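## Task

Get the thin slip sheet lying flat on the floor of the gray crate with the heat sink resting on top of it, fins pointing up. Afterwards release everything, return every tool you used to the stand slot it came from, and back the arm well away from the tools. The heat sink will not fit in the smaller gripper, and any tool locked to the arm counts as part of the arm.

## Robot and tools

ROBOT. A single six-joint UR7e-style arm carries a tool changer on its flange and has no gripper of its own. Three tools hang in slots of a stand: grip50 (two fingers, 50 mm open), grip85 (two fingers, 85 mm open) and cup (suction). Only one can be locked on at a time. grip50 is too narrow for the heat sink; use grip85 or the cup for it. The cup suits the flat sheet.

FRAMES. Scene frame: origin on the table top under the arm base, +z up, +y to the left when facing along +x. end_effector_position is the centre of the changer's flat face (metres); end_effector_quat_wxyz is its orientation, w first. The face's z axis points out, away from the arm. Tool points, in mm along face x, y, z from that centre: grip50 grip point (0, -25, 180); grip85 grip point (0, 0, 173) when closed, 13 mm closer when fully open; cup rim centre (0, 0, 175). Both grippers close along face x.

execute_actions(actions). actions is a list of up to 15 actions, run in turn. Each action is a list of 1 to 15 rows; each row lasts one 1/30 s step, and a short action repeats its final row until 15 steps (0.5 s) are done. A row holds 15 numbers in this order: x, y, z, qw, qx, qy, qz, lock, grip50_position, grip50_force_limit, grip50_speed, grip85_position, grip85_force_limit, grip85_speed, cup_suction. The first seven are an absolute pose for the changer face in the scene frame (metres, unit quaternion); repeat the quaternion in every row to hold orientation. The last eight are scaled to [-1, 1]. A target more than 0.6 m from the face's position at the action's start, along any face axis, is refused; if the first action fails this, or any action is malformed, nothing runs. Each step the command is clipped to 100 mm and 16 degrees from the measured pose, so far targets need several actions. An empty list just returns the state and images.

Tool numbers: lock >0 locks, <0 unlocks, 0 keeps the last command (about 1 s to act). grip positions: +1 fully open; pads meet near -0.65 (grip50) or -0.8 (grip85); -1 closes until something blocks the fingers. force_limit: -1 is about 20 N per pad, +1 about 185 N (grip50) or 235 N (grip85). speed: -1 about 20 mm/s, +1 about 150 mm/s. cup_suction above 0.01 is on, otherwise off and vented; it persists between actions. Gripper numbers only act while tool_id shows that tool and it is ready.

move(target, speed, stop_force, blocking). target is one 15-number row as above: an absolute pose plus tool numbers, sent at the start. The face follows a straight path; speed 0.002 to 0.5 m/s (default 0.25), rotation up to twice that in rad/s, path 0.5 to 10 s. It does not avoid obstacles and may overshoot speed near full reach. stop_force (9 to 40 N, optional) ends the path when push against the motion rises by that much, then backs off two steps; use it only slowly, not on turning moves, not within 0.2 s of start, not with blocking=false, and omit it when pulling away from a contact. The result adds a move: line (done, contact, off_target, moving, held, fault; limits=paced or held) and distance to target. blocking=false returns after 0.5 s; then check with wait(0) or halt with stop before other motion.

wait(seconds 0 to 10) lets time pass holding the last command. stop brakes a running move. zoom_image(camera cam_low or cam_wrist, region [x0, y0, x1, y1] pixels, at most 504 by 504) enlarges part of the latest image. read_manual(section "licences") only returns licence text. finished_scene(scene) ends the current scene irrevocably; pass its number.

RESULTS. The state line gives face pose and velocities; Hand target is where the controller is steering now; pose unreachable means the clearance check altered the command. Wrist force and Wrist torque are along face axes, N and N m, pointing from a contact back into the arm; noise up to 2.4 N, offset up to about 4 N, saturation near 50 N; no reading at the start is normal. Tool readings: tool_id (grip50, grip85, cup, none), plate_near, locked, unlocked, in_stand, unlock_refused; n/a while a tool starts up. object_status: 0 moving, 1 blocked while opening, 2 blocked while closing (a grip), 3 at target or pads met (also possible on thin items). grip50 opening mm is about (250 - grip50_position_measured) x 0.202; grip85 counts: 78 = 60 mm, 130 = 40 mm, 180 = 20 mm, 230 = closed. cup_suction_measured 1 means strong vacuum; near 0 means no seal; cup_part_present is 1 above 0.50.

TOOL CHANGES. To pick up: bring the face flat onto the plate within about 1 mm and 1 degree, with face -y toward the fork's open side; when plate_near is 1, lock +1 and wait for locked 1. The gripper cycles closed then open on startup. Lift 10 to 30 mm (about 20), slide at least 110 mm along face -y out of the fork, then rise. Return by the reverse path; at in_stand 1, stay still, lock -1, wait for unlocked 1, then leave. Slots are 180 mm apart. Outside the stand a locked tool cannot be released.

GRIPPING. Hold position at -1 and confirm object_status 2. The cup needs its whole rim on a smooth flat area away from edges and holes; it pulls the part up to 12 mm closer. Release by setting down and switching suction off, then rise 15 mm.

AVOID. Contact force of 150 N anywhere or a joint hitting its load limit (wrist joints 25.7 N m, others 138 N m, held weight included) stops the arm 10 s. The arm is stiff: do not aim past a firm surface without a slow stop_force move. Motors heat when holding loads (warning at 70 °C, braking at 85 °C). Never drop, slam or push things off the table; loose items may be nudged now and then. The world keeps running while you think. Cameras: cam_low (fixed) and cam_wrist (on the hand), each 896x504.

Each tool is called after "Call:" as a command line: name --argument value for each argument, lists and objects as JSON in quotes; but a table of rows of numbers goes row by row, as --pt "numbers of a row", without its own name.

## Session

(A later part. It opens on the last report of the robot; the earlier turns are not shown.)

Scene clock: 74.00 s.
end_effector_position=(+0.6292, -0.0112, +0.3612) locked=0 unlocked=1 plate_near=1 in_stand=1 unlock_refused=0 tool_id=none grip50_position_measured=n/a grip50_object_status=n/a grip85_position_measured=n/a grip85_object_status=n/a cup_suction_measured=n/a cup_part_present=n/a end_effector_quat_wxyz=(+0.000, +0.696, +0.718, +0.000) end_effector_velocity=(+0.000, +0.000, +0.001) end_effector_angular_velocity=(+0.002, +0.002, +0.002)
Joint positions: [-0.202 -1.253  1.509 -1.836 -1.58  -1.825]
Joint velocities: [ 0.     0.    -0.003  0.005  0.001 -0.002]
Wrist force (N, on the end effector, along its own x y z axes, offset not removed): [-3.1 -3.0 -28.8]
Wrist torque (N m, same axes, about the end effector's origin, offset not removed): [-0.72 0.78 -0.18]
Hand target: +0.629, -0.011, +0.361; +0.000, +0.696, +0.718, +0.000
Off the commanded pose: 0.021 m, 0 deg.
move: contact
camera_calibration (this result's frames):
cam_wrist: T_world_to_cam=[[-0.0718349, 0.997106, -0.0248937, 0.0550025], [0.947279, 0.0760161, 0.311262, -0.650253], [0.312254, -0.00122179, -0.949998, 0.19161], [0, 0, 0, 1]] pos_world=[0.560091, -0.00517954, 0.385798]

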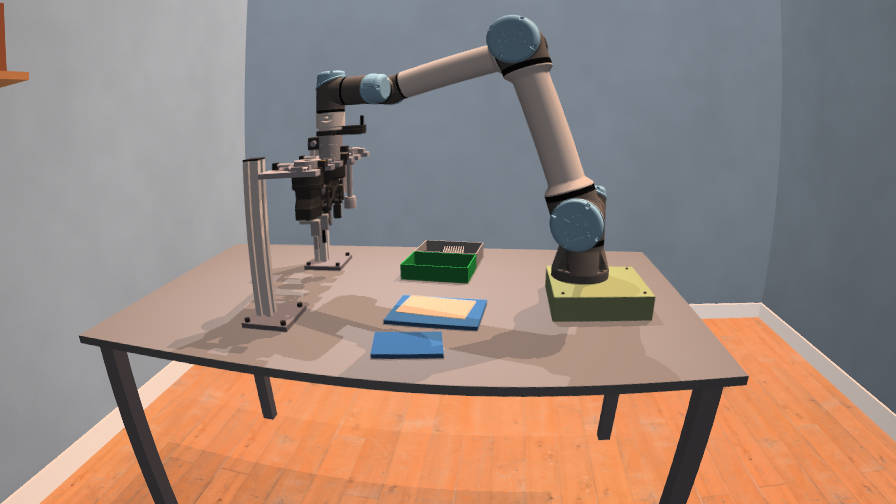

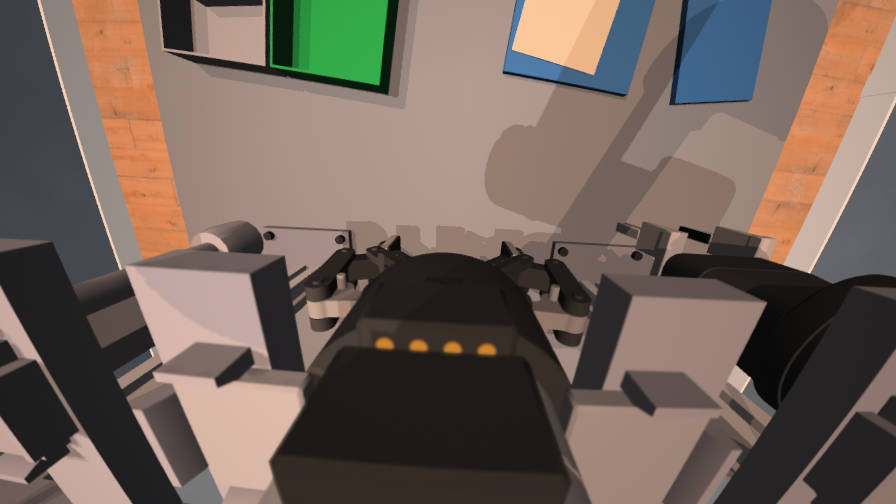

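Call:
execute_actions --actions '[[[0.6292,-0.0112,0.3615,0,0.6964,0.7176,0,1,1,0,0,1,0,0,0]],[[0.6292,-0.0112,0.3615,0,0.6964,0.7176,0,1,1,0,0,1,0,0,0]],[[0.6292,-0.0112,0.3615,0,0.6964,0.7176,0,1,1,0,0,1,0,0,0]]]'

Call:
move --target '[0.6292,-0.0112,0.381,0,0.6964,0.7176,0,0,1,0,0,1,0,0,0]' --speed 0.04

Call:
move --target '[0.49,-0.0154,0.381,0,0.6964,0.7176,0,0,1,0,0,1,0,0,0]' --speed 0.1

Call:
move --target '[0.348,-0.289,0.33,0,1,0,0,0,1,0,0,1,0,0,0]' --speed 0.4

Scene clock: 82.07 s.
end_effector_position=(+0.6292, -0.0112, +0.3616) locked=1 unlocked=0 plate_near=1 in_stand=1 unlock_refused=0 tool_id=grip85 grip50_position_measured=n/a grip50_object_status=n/a grip85_position_measured=n/a grip85_object_status=n/a cup_suction_measured=n/a cup_part_present=n/a end_effector_quat_wxyz=(+0.000, +0.696, +0.718, +0.000) end_effector_velocity=(+0.000, -0.001, -0.000) end_effector_angular_velocity=(-0.000, -0.000, -0.001)
Joint positions: [-0.202 -1.253  1.508 -1.835 -1.581 -1.825]
Joint velocities: [-0.001  0.     0.    -0.001 -0.    -0.001]
Wrist force (N, on the end effector, along its own x y z axes, offset not removed): [-4.1 2.8 -17.3]
Wrist torque (N m, same axes, about the end effector's origin, offset not removed): [-0.47 1.21 0.05]
Hand target: +0.629, -0.011, +0.362; -0.000, +0.696, +0.718, -0.000
Off the commanded pose: 0.000 m, 0 deg.
camera_calibration (this result's frames):
cam_wrist: T_world_to_cam=[[-0.0719806, 0.997097, -0.0248435, 0.0550793], [0.947363, 0.0761386, 0.310977, -0.650288], [0.311965, -0.00115153, -0.950093, 0.19221], [0, 0, 0, 1]] pos_world=[0.56006, -0.00518602, 0.38621]

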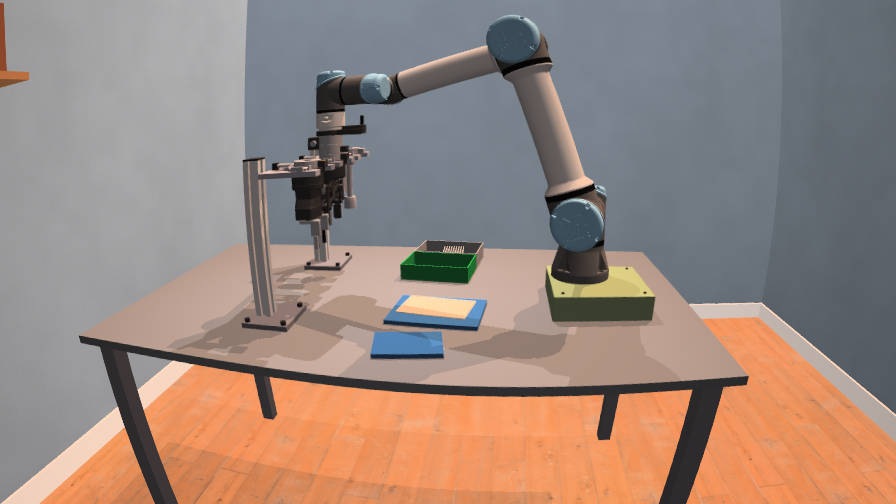

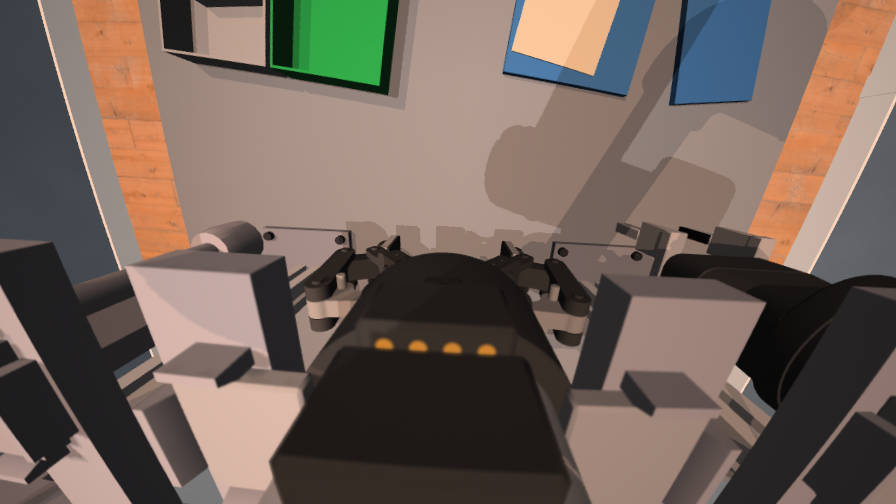

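Scene clock: 82.90 s.
end_effector_position=(+0.6292, -0.0112, +0.3808) locked=1 unlocked=0 plate_near=1 in_stand=0 unlock_refused=0 tool_id=grip85 grip50_position_measured=n/a grip50_object_status=n/a grip85_position_measured=n/a grip85_object_status=n/a cup_suction_measured=n/a cup_part_present=n/a end_effector_quat_wxyz=(+0.000, +0.696, +0.718, +0.000) end_effector_velocity=(-0.000, -0.001, +0.003) end_effector_angular_velocity=(+0.000, -0.002, -0.002)
Joint positions: [-0.202 -1.264  1.472 -1.788 -1.581 -1.824]
Joint velocities: [-0.001 -0.003 -0.004  0.005  0.001  0.001]
Wrist force (N, on the end effector, along its own x y z axes, offset not removed): [-1.8 -0.8 -5.1]
Wrist torque (N m, same axes, about the end effector's origin, offset not removed): [0.02 0.06 -0.03]
Hand target: +0.629, -0.011, +0.381; +0.000, +0.696, +0.718, +0.000
Off the commanded pose: 0.000 m, 0 deg.
move: done
camera_calibration (this result's frames):
cam_wrist: T_world_to_cam=[[-0.0719694, 0.997098, -0.0248325, 0.0555505], [0.947379, 0.0761244, 0.310932, -0.656255], [0.31192, -0.00114818, -0.950108, 0.210553], [0, 0, 0, 1]] pos_world=[0.560044, -0.00519051, 0.405478]

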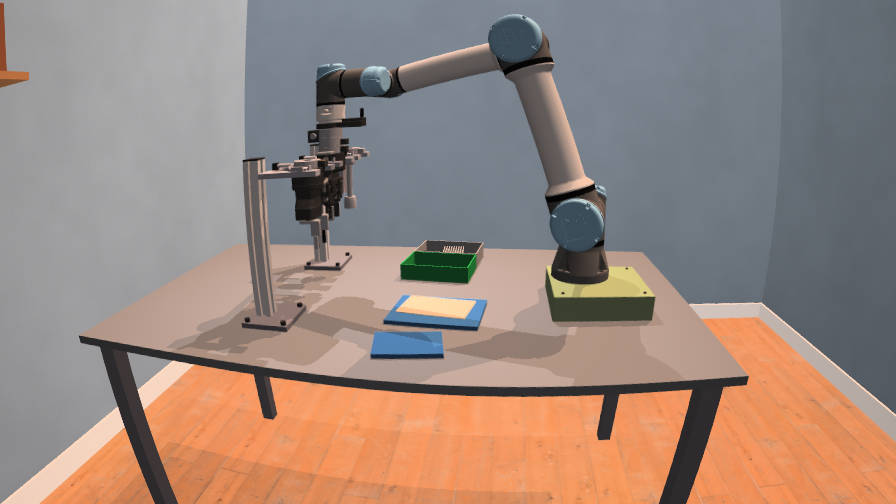

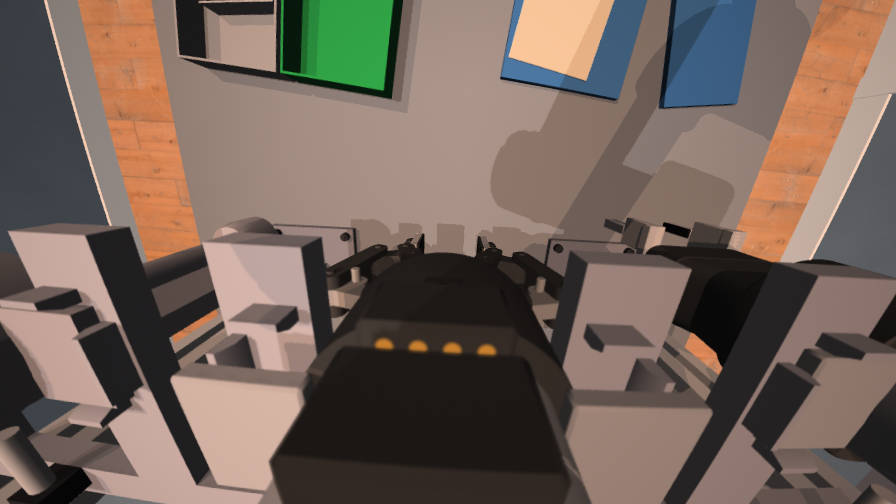

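Scene clock: 84.73 s.
end_effector_position=(+0.4902, -0.0153, +0.3808) locked=1 unlocked=0 plate_near=1 in_stand=0 unlock_refused=0 tool_id=grip85 grip50_position_measured=n/a grip50_object_status=n/a grip85_position_measured=n/a grip85_object_status=n/a cup_suction_measured=n/a cup_part_present=n/a end_effector_quat_wxyz=(+0.000, +0.696, +0.718, -0.000) end_effector_velocity=(-0.002, -0.000, -0.000) end_effector_angular_velocity=(+0.002, +0.002, -0.001)
Joint positions: [-0.275 -1.594  1.856 -1.843 -1.58  -1.898]
Joint velocities: [-0.002 -0.004  0.004  0.002  0.001 -0.001]
Wrist force (N, on the end effector, along its own x y z axes, offset not removed): [-1.7 0.1 -3.3]
Wrist torque (N m, same axes, about the end effector's origin, offset not removed): [-0.08 0.04 -0.01]
Hand target: +0.490, -0.015, +0.381; +0.000, +0.696, +0.718, -0.000
Off the commanded pose: 0.000 m, 0 deg.
move: done
camera_calibration (this result's frames):
cam_wrist: T_world_to_cam=[[-0.0719594, 0.997092, -0.0250684, 0.049746], [0.947315, 0.0761888, 0.311111, -0.524305], [0.312116, -0.00136033, -0.950043, 0.253782], [0, 0, 0, 1]] pos_world=[0.421052, -0.00931001, 0.405468]

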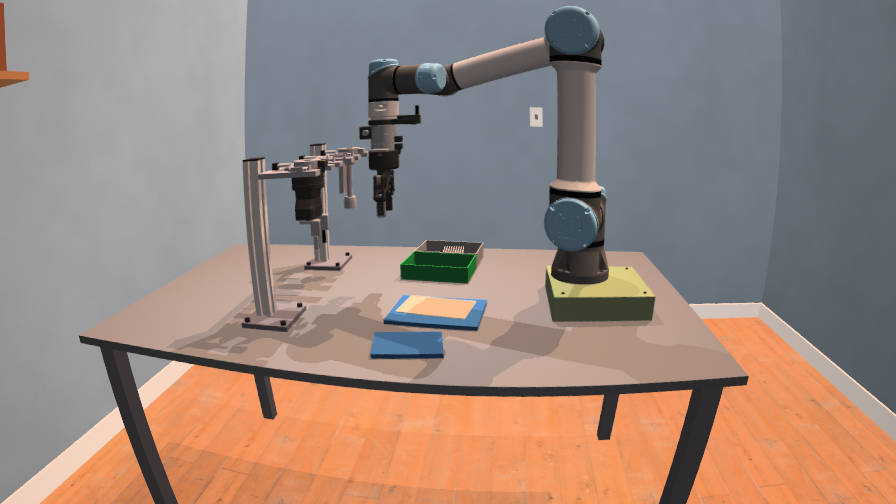

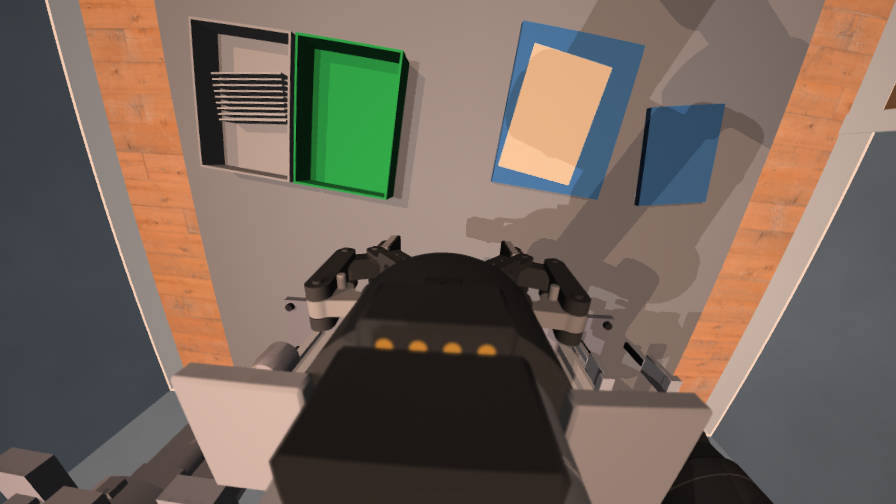

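Scene clock: 87.30 s.
end_effector_position=(+0.3481, -0.2888, +0.3300) locked=1 unlocked=0 plate_near=1 in_stand=0 unlock_refused=0 tool_id=grip85 grip50_position_measured=n/a grip50_object_status=n/a grip85_position_measured=3 grip85_object_status=3 cup_suction_measured=n/a cup_part_present=n/a end_effector_quat_wxyz=(+0.001, +1.000, +0.000, +0.000) end_effector_velocity=(-0.000, -0.001, -0.000) end_effector_angular_velocity=(-0.000, -0.001, -0.007)
Joint positions: [-0.968 -1.655  2.046 -1.976 -1.573 -0.991]
Joint velocities: [-0.002  0.001 -0.001 -0.001  0.001  0.004]
Wrist force (N, on the end effector, along its own x y z axes, offset not removed): [-1.6 1.1 0.2]
Wrist torque (N m, same axes, about the end effector's origin, offset not removed): [-0.02 0.10 0.10]
Hand target: +0.348, -0.289, +0.330; +0.001, +1.000, +0.000, -0.000
Off the commanded pose: 0.000 m, 0 deg.
move: done
camera_calibration (this result's frames):
cam_wrist: T_world_to_cam=[[0.998778, 0.0426891, -0.0248962, -0.337518], [0.0483378, -0.948683, 0.312512, -0.336596], [-0.0102777, -0.313333, -0.949588, 0.271423], [0, 0, 0, 1]] pos_world=[0.356165, -0.219869, 0.354527]

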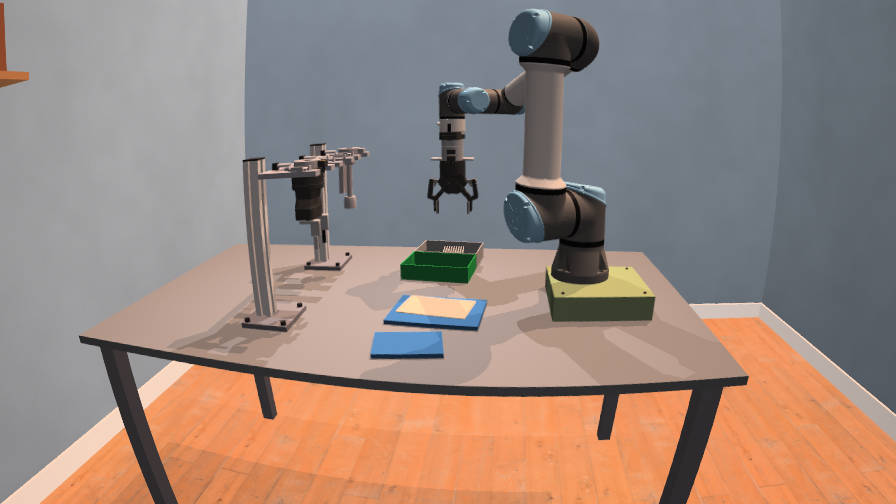

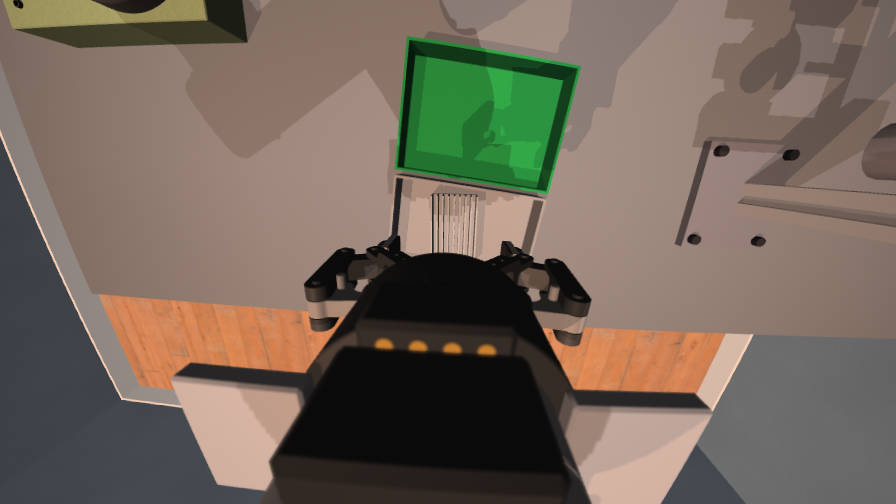

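Call:
move --target '[0.351,-0.297,0.25,0,0.9998,0.02,0,0,1,0,0,0.75,0,0,0]' --speed 0.15

Call:
zoom_image --camera "cam_low" --region '[380,170,520,290]'

Scene clock: 94.97 s.
end_effector_position=(+0.3510, -0.2970, +0.2502) locked=1 unlocked=0 plate_near=1 in_stand=0 unlock_refused=0 tool_id=grip85 grip50_position_measured=n/a grip50_object_status=n/a grip85_position_measured=35 grip85_object_status=3 cup_suction_measured=n/a cup_part_present=n/a end_effector_quat_wxyz=(-0.000, +1.000, +0.020, -0.000) end_effector_velocity=(+0.000, -0.000, -0.001) end_effector_angular_velocity=(-0.002, -0.000, +0.002)
Joint positions: [-0.974 -1.528  2.155 -2.211 -1.572 -1.036]
Joint velocities: [ 0.001  0.002  0.001 -0.005 -0.001 -0.002]
Wrist force (N, on the end effector, along its own x y z axes, offset not removed): [1.2 0.6 0.3]
Wrist torque (N m, same axes, about the end effector's origin, offset not removed): [0.09 0.01 0.13]
Hand target: +0.351, -0.297, +0.250; +0.000, +1.000, +0.020, -0.000
Off the commanded pose: 0.000 m, 0 deg.
move: done
camera_calibration (this result's frames):
cam_wrist: T_world_to_cam=[[0.996332, 0.0818805, -0.024859, -0.329523], [0.0855492, -0.946585, 0.3109, -0.331584], [0.00192547, -0.311886, -0.950118, 0.1894], [0, 0, 0, 1]] pos_world=[0.356317, -0.22782, 0.27485]

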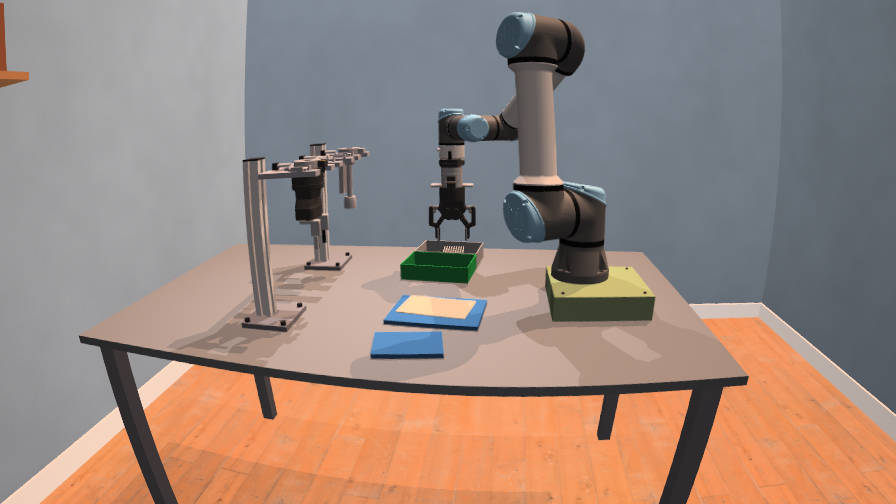

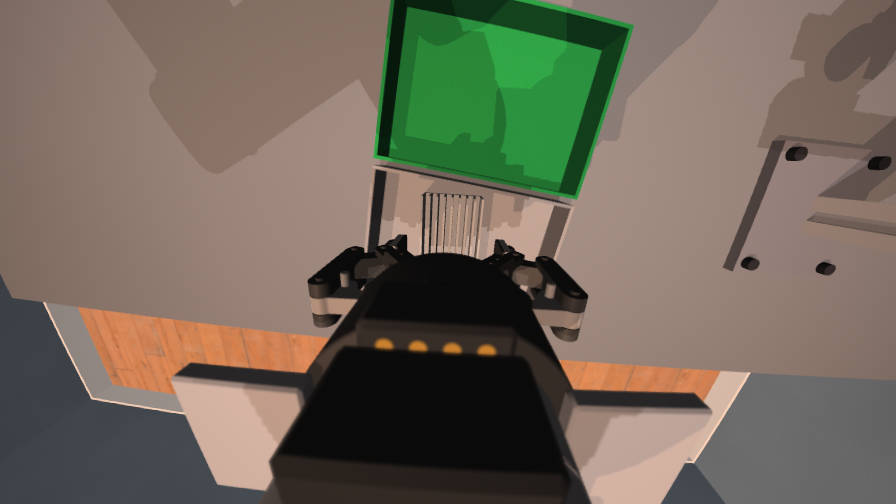

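Region (380, 170, 520, 290) of cam_low's 896x504 image, scaled by 3.600, with more detail than that image has; it fills the top 432 rows of this view, and the rest is white.

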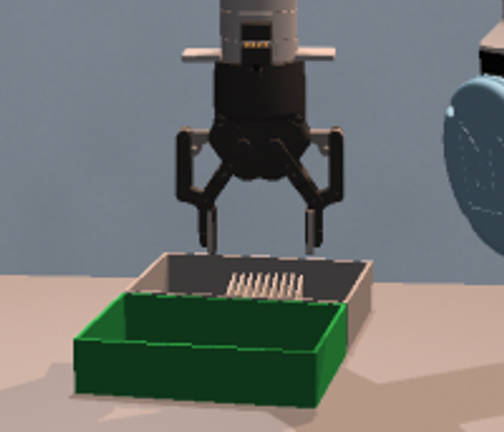

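Call:
move --target '[0.351,-0.297,0.215,0,0.9998,0.02,0,0,1,0,0,0.75,0,0,0]' --speed 0.05 --stop_force 10

Call:
move --target '[0.351,-0.297,0.18,0,0.9998,0.02,0,0,1,0,0,0.75,0,0,0]' --speed 0.01 --stop_force 10

Call:
zoom_image --camera "cam_low" --region '[380,170,520,290]'

Scene clock: 98.87 s.
end_effector_position=(+0.3510, -0.2970, +0.2152) locked=1 unlocked=0 plate_near=1 in_stand=0 unlock_refused=0 tool_id=grip85 grip50_position_measured=n/a grip50_object_status=n/a grip85_position_measured=35 grip85_object_status=3 cup_suction_measured=n/a cup_part_present=n/a end_effector_quat_wxyz=(-0.000, +1.000, +0.020, -0.000) end_effector_velocity=(+0.000, +0.000, -0.001) end_effector_angular_velocity=(-0.001, -0.000, +0.000)
Joint positions: [-0.974 -1.463  2.199 -2.319 -1.572 -1.036]
Joint velocities: [ 0.001  0.003  0.002 -0.006 -0.     0.001]
Wrist force (N, on the end effector, along its own x y z axes, offset not removed): [-4.6 -1.2 -2.2]
Wrist torque (N m, same axes, about the end effector's origin, offset not removed): [-0.08 0.39 -0.03]
Hand target: +0.351, -0.297, +0.215; -0.000, +1.000, +0.020, -0.000
Off the commanded pose: 0.000 m, 0 deg.
move: done
camera_calibration (this result's frames):
cam_wrist: T_world_to_cam=[[0.996326, 0.0819685, -0.0248326, -0.330375], [0.0856247, -0.946575, 0.310908, -0.320733], [0.00197872, -0.311892, -0.950116, 0.156116], [0, 0, 0, 1]] pos_world=[0.356315, -0.227826, 0.239843]

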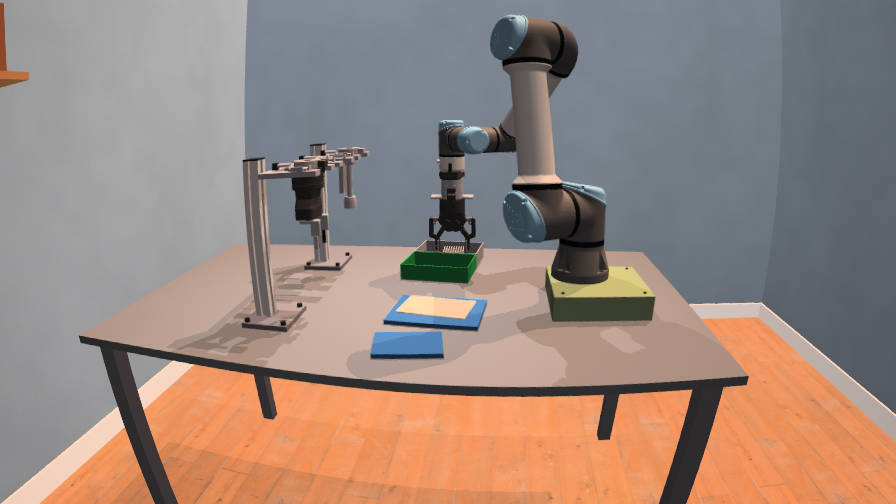

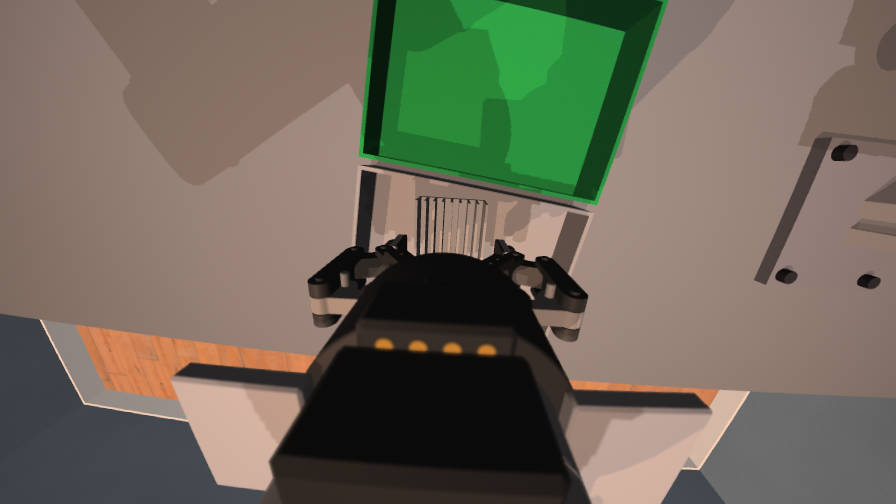

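Scene clock: 102.27 s.
end_effector_position=(+0.3510, -0.2970, +0.1860) locked=1 unlocked=0 plate_near=1 in_stand=0 unlock_refused=0 tool_id=grip85 grip50_position_measured=n/a grip50_object_status=n/a grip85_position_measured=34 grip85_object_status=3 cup_suction_measured=n/a cup_part_present=n/a end_effector_quat_wxyz=(-0.000, +1.000, +0.020, -0.000) end_effector_velocity=(-0.000, +0.000, +0.000) end_effector_angular_velocity=(+0.003, +0.002, -0.000)
Joint positions: [-0.974 -1.402  2.23  -2.411 -1.572 -1.036]
Joint velocities: [-0.    -0.    -0.001  0.005 -0.    -0.   ]
Wrist force (N, on the end effector, along its own x y z axes, offset not removed): [-1.9 5.4 -15.6]
Wrist torque (N m, same axes, about the end effector's origin, offset not removed): [-0.90 1.50 0.30]
Hand target: +0.351, -0.297, +0.186; -0.000, +1.000, +0.020, -0.000
Off the commanded pose: 0.006 m, 0 deg.
move: contact
camera_calibration (this result's frames):
cam_wrist: T_world_to_cam=[[0.996323, 0.0819758, -0.0248961, -0.331071], [0.0856519, -0.946671, 0.310607, -0.311598], [0.00189384, -0.311598, -0.950212, 0.128571], [0, 0, 0, 1]] pos_world=[0.356299, -0.227779, 0.210712]

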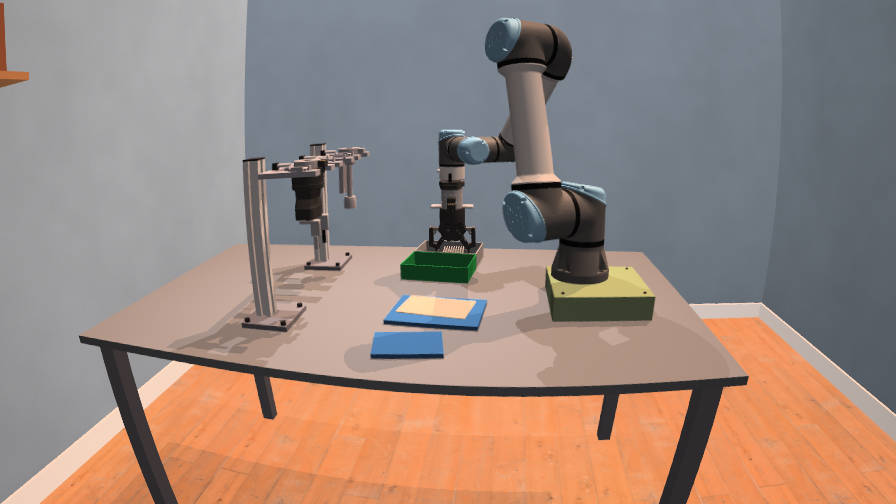

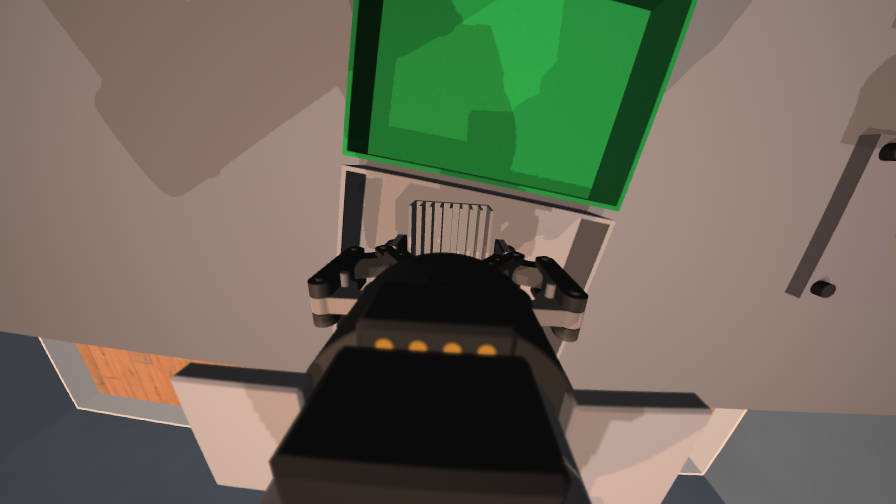

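Region (380, 170, 520, 290) of cam_low's 896x504 image, scaled by 3.600, with more detail than that image has; it fills the top 432 rows of this view, and the rest is white.

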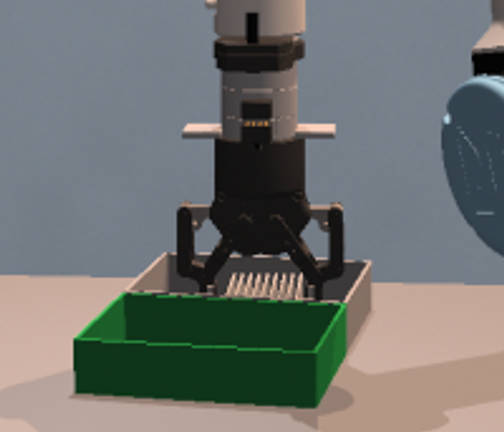

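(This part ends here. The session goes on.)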